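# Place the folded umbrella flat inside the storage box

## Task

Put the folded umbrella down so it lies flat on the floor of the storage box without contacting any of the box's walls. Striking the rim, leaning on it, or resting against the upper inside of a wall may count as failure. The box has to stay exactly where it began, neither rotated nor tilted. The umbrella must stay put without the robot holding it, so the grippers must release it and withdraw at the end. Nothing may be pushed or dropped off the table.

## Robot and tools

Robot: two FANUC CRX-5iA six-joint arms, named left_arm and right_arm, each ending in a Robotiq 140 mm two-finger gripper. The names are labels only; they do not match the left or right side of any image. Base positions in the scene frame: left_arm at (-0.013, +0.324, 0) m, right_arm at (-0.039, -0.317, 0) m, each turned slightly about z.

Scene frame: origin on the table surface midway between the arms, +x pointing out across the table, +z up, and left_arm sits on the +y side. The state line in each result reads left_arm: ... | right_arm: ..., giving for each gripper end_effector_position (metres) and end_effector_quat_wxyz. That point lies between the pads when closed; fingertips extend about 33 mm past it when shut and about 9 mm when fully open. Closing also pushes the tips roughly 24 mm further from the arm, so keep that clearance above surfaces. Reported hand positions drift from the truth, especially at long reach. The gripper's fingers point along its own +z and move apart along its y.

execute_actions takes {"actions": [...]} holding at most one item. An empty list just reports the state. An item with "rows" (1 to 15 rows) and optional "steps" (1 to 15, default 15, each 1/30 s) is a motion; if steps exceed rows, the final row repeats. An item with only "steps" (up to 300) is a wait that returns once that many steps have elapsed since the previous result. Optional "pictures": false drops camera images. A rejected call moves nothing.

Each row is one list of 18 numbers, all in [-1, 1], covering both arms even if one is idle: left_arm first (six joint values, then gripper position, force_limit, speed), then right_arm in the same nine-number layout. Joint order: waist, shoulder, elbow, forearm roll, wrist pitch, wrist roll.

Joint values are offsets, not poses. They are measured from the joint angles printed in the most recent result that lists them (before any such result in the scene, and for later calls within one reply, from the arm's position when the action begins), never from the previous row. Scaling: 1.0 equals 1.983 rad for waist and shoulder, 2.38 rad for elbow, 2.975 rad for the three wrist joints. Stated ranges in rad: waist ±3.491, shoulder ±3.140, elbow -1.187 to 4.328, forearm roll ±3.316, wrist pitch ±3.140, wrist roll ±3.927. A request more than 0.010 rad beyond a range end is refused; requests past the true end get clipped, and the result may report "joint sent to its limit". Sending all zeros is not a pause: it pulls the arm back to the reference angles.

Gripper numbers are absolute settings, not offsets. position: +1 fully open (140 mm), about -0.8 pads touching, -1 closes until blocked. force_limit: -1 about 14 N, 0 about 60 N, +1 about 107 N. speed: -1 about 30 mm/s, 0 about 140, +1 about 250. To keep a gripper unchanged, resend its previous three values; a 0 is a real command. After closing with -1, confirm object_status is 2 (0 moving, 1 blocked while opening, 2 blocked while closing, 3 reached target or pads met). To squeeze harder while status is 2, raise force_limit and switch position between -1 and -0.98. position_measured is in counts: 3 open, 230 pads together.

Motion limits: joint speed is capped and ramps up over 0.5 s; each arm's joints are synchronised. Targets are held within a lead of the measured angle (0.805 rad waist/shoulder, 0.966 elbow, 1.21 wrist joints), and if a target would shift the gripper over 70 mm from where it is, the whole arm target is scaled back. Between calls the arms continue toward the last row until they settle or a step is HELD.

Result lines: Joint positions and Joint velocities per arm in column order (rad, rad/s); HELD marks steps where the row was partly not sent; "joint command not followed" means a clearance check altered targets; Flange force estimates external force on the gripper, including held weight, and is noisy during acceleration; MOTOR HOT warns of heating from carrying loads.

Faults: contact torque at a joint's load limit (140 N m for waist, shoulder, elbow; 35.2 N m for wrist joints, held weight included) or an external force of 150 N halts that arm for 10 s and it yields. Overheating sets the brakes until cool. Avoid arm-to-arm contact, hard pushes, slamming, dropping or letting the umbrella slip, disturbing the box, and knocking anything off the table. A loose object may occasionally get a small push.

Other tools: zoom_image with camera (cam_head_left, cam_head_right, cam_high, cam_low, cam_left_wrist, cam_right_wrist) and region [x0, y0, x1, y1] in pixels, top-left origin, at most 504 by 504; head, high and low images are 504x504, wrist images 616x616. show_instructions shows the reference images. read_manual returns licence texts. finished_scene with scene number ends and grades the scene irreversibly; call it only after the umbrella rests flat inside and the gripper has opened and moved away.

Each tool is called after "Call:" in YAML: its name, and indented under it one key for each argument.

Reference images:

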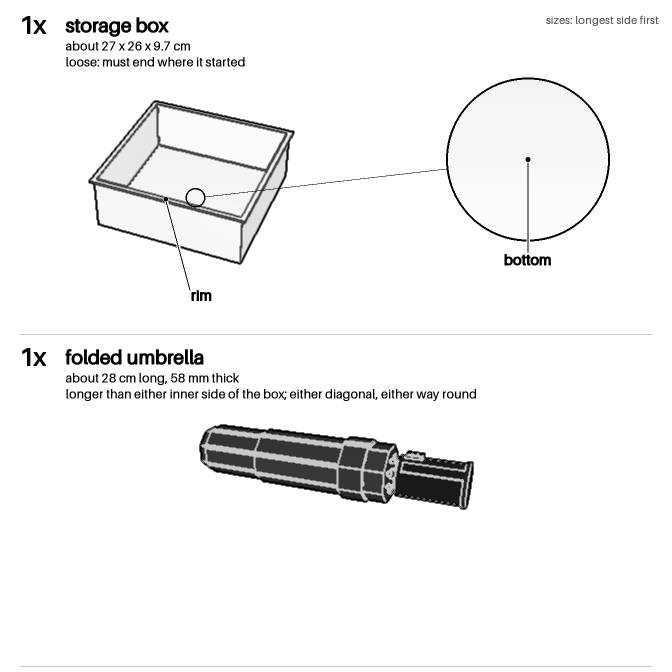

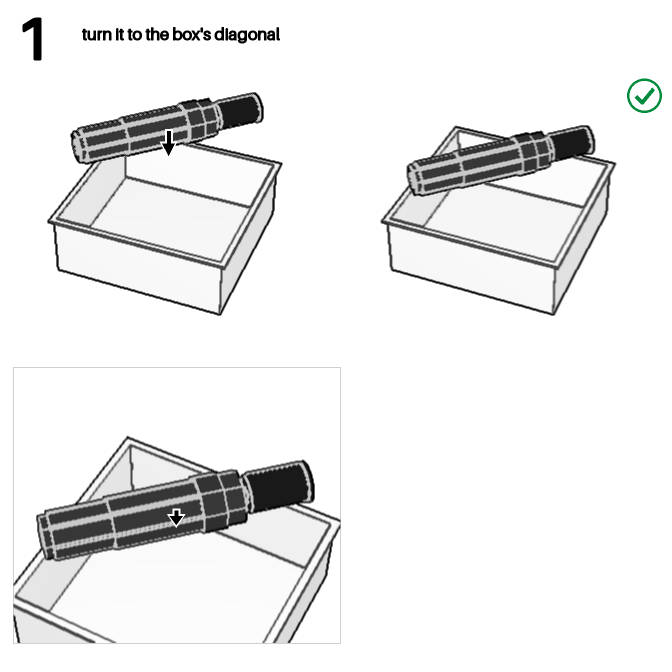

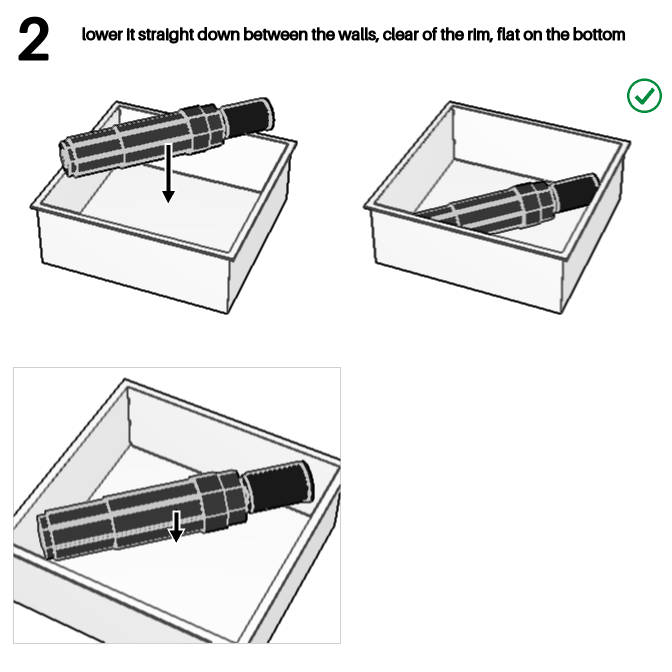

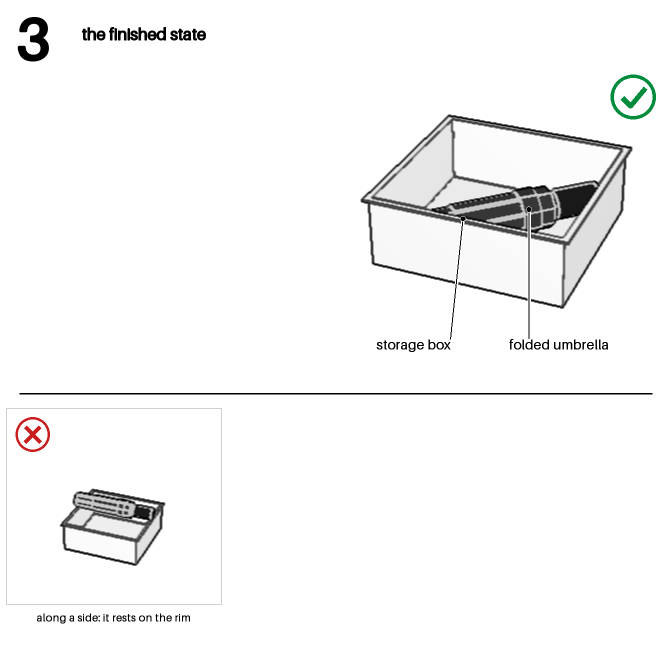

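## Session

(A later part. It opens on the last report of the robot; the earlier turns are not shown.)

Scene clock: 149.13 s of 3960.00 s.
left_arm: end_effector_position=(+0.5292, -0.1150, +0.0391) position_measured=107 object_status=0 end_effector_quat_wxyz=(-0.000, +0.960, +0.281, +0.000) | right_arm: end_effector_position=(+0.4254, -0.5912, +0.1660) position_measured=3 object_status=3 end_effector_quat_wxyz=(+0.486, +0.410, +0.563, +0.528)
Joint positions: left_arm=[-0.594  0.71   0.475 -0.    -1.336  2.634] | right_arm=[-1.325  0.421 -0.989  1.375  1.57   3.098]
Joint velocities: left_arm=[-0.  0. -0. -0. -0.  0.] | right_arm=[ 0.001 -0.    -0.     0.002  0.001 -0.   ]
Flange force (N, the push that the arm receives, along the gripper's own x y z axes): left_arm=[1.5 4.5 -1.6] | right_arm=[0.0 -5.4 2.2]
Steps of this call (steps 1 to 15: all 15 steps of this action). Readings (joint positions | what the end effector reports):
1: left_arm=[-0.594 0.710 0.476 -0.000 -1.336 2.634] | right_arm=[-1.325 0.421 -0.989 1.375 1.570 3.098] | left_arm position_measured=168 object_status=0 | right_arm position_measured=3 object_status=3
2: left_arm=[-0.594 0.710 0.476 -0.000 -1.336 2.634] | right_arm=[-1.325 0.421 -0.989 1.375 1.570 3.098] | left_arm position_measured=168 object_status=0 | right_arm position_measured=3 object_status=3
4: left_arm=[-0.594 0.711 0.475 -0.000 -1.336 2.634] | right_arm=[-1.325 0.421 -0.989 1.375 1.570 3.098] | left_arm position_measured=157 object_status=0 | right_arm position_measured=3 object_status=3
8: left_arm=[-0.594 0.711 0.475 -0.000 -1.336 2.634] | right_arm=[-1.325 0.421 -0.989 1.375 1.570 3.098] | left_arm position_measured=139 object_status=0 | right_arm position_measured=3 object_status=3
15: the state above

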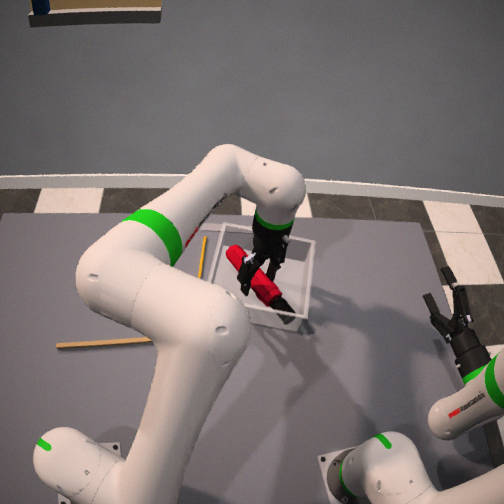

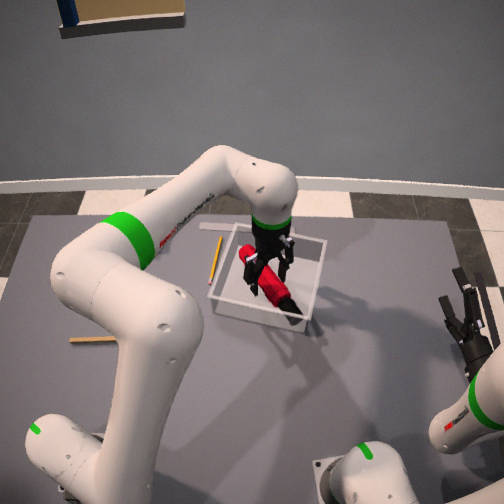

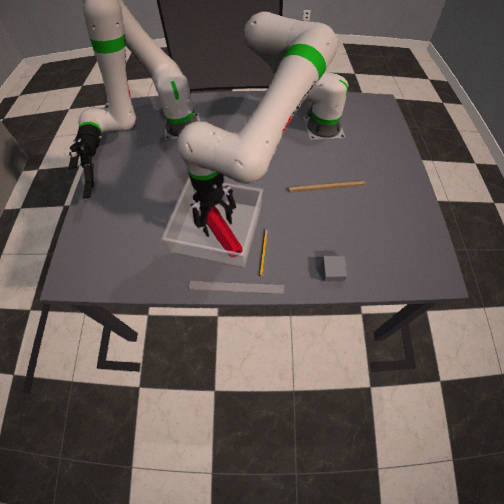

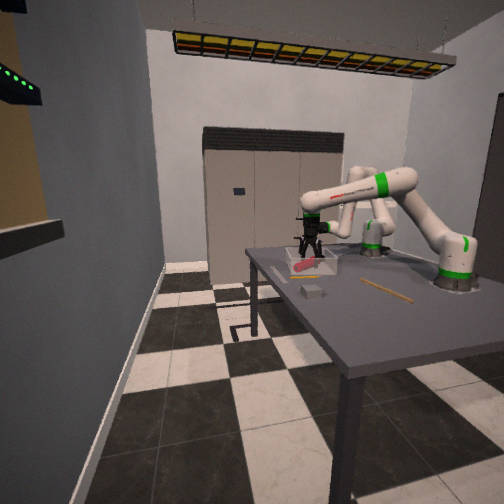

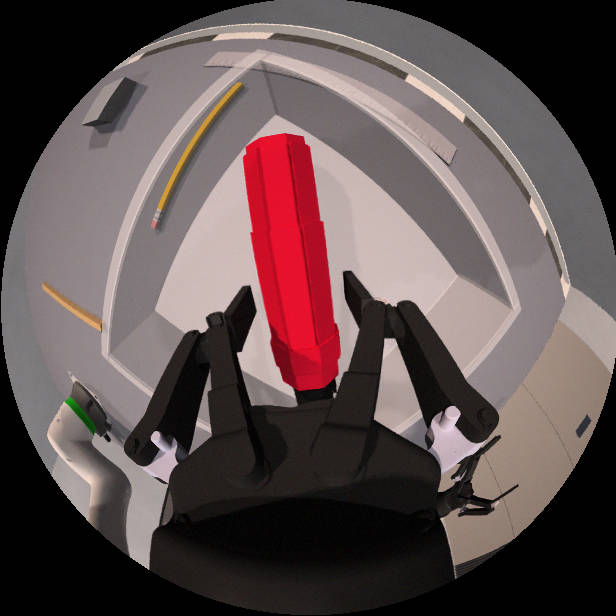

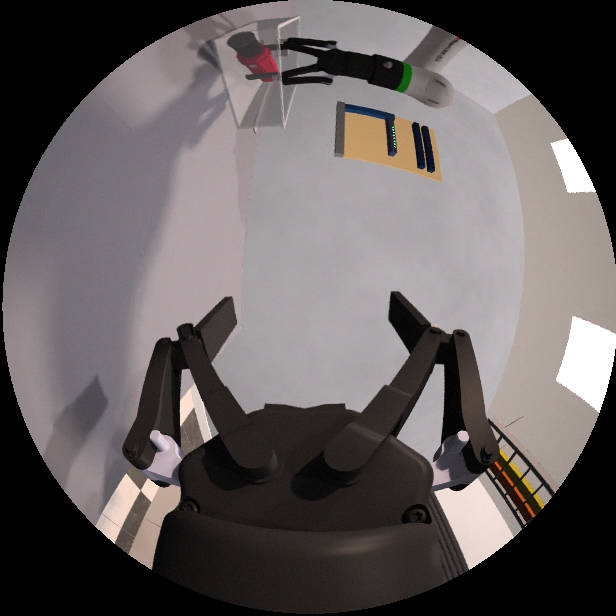

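Call:
execute_actions:
  actions:
    - {"rows":[[0,-0.0187,0.0793,0,-0.0758,0,0.3,0,-0.5,0,0,0,0,0,0,1,0,0]],"steps":15}
  pictures: false

Call:
execute_actions:
  actions:
    - {"rows":[[0.1,-0.08,0.03,0,-0.077,0,0.3,0,-0.5,0,0,0,0,0,0,1,0,0]],"steps":15}

Call:
zoom_image:
  camera: "cam_high"
  region: [140,150,290,300]

Call:
zoom_image:
  camera: "cam_head_right"
  region: [190,190,350,350]

Scene clock: 157.23 s of 3960.00 s.
left_arm: end_effector_position=(+0.5293, -0.1150, +0.1448) position_measured=91 object_status=3 end_effector_quat_wxyz=(-0.000, +0.960, +0.281, +0.000) | right_arm: end_effector_position=(+0.4254, -0.5912, +0.1660) position_measured=3 object_status=3 end_effector_quat_wxyz=(+0.486, +0.410, +0.563, +0.528)
Joint positions: left_arm=[-0.594  0.673  0.664 -0.    -1.561  2.634] | right_arm=[-1.325  0.421 -0.989  1.375  1.57   3.098]
Joint velocities: left_arm=[ 0.    -0.     0.008  0.    -0.003  0.   ] | right_arm=[-0.     0.    -0.     0.002  0.    -0.   ]
Flange force (N, the push that the arm receives, along the gripper's own x y z axes): left_arm=[-2.0 -6.2 -1.4] | right_arm=[0.0 -4.4 0.6]
Steps of this call (steps 1 to 15: the robot went on to your last target; steps 16 to 90: nothing new was sent; then 4.60 s passed at rest; steps 91 to 105: all 15 steps of this action). Readings (joint positions | what the end effector reports):
91: left_arm=[-0.594 0.710 0.476 -0.000 -1.336 2.634] | right_arm=[-1.325 0.421 -0.989 1.375 1.570 3.098] | left_arm position_measured=91 object_status=3 | right_arm position_measured=3 object_status=3
92: left_arm=[-0.594 0.710 0.478 -0.000 -1.339 2.634] | right_arm=[-1.325 0.421 -0.989 1.375 1.570 3.098] | left_arm position_measured=91 object_status=3 | right_arm position_measured=3 object_status=3
94: left_arm=[-0.594 0.705 0.503 -0.000 -1.369 2.634] | right_arm=[-1.325 0.421 -0.989 1.375 1.570 3.098] | left_arm position_measured=91 object_status=3 | right_arm position_measured=3 object_status=3
98: left_arm=[-0.594 0.684 0.606 -0.000 -1.491 2.634] | right_arm=[-1.325 0.421 -0.989 1.375 1.570 3.098] | left_arm position_measured=91 object_status=3 | right_arm position_measured=3 object_status=3
105: the state above

Scene clock: 157.73 s of 3960.00 s.
left_arm: end_effector_position=(+0.5445, +0.0145, +0.2752) position_measured=91 object_status=3 end_effector_quat_wxyz=(+0.000, +0.928, +0.372, +0.001) | right_arm: end_effector_position=(+0.4254, -0.5912, +0.1660) position_measured=3 object_status=3 end_effector_quat_wxyz=(+0.486, +0.410, +0.563, +0.528)
Joint positions: left_arm=[-0.402  0.52   0.733 -0.    -1.782  2.634] | right_arm=[-1.325  0.421 -0.989  1.375  1.57   3.098]
Joint velocities: left_arm=[ 0.204 -0.164  0.072 -0.001 -0.234 -0.001] | right_arm=[ 0.001 -0.001  0.001 -0.001 -0.001 -0.   ]
Flange force (N, the push that the arm receives, along the gripper's own x y z axes): left_arm=[14.5 -19.3 -20.5] | right_arm=[0.5 -5.7 0.5]
Steps of this call (steps 1 to 15: all 15 steps of this action). Readings (joint positions | what the end effector reports):
1: left_arm=[-0.594 0.673 0.664 -0.000 -1.561 2.634] | right_arm=[-1.325 0.421 -0.989 1.375 1.570 3.098] | left_arm position_measured=91 object_status=3 | right_arm position_measured=3 object_status=3
2: left_arm=[-0.592 0.672 0.665 -0.000 -1.564 2.634] | right_arm=[-1.325 0.421 -0.989 1.375 1.570 3.098] | left_arm position_measured=91 object_status=3 | right_arm position_measured=3 object_status=3
4: left_arm=[-0.572 0.655 0.672 -0.000 -1.588 2.634] | right_arm=[-1.325 0.421 -0.989 1.375 1.570 3.098] | left_arm position_measured=91 object_status=3 | right_arm position_measured=3 object_status=3
8: left_arm=[-0.504 0.601 0.696 -0.000 -1.665 2.634] | right_arm=[-1.325 0.421 -0.989 1.375 1.570 3.098] | left_arm position_measured=91 object_status=3 | right_arm position_measured=3 object_status=3
15: the state above

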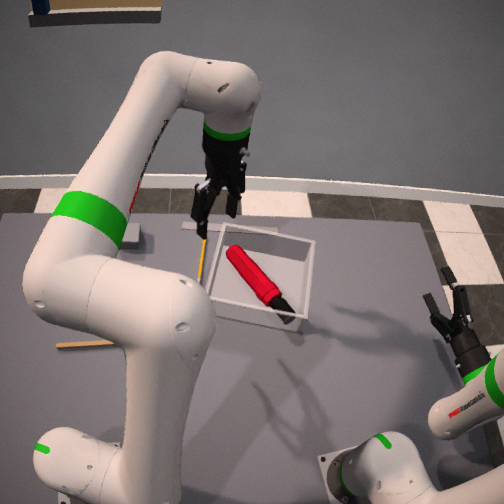

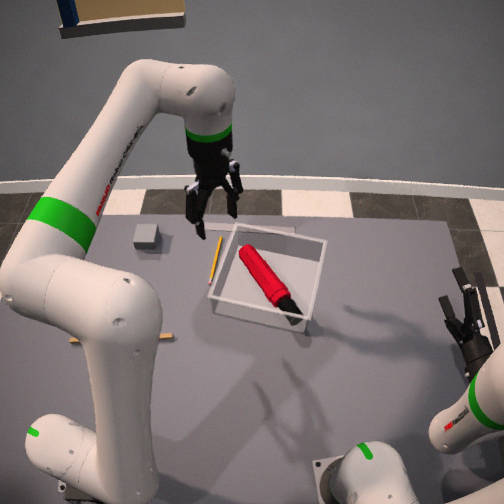

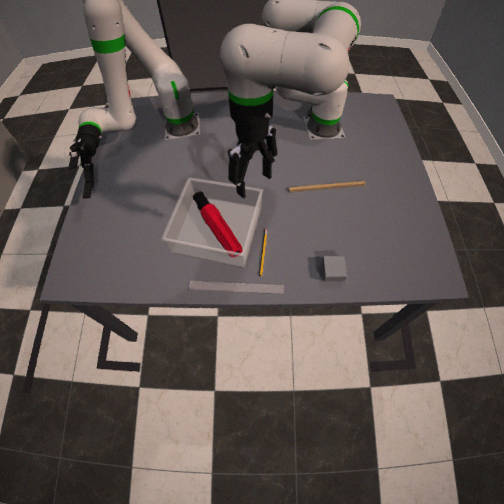

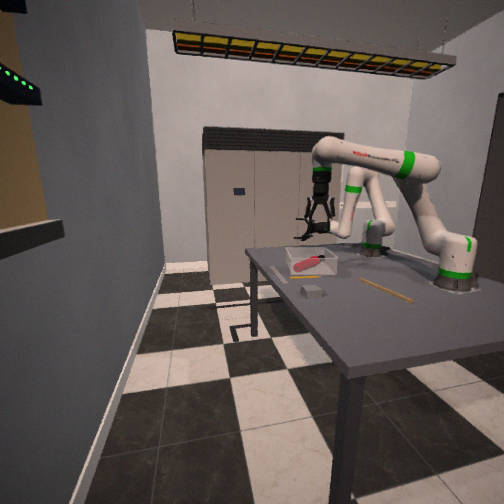

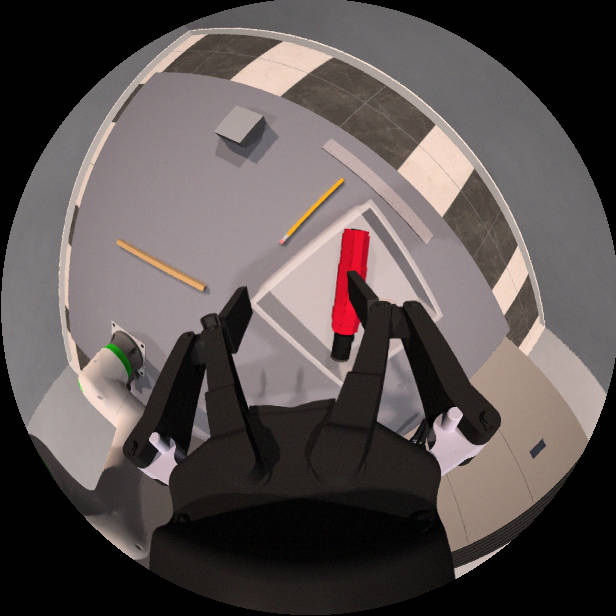

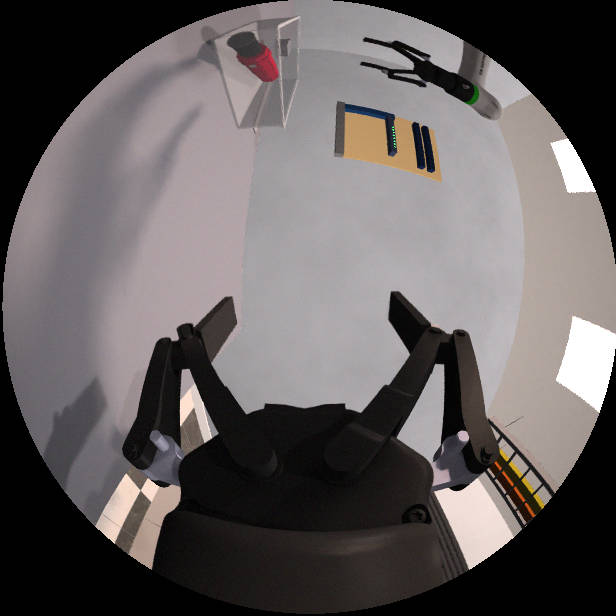

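Region (140, 150, 290, 300) of cam_high's 504x504 image, scaled by 3.360, with more detail than that image has.

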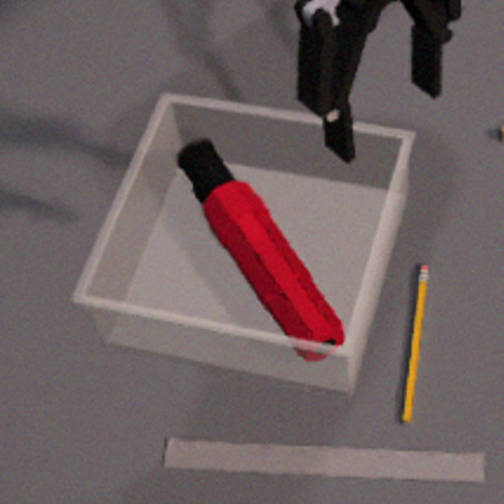

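Region (190, 190, 350, 350) of cam_head_right's 504x504 image, scaled by 3.150, with more detail than that image has.

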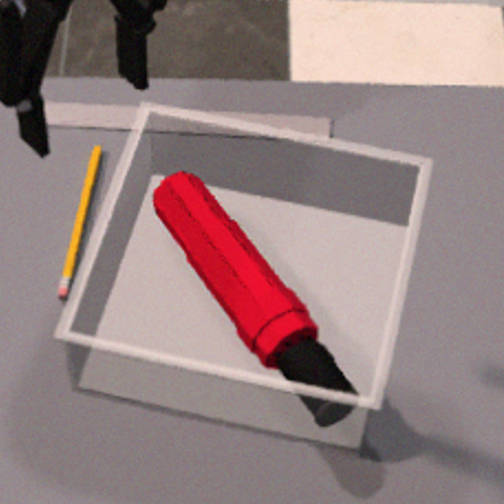

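Call:
finished_scene:
  scene: 1

The scene is finished: the task was done.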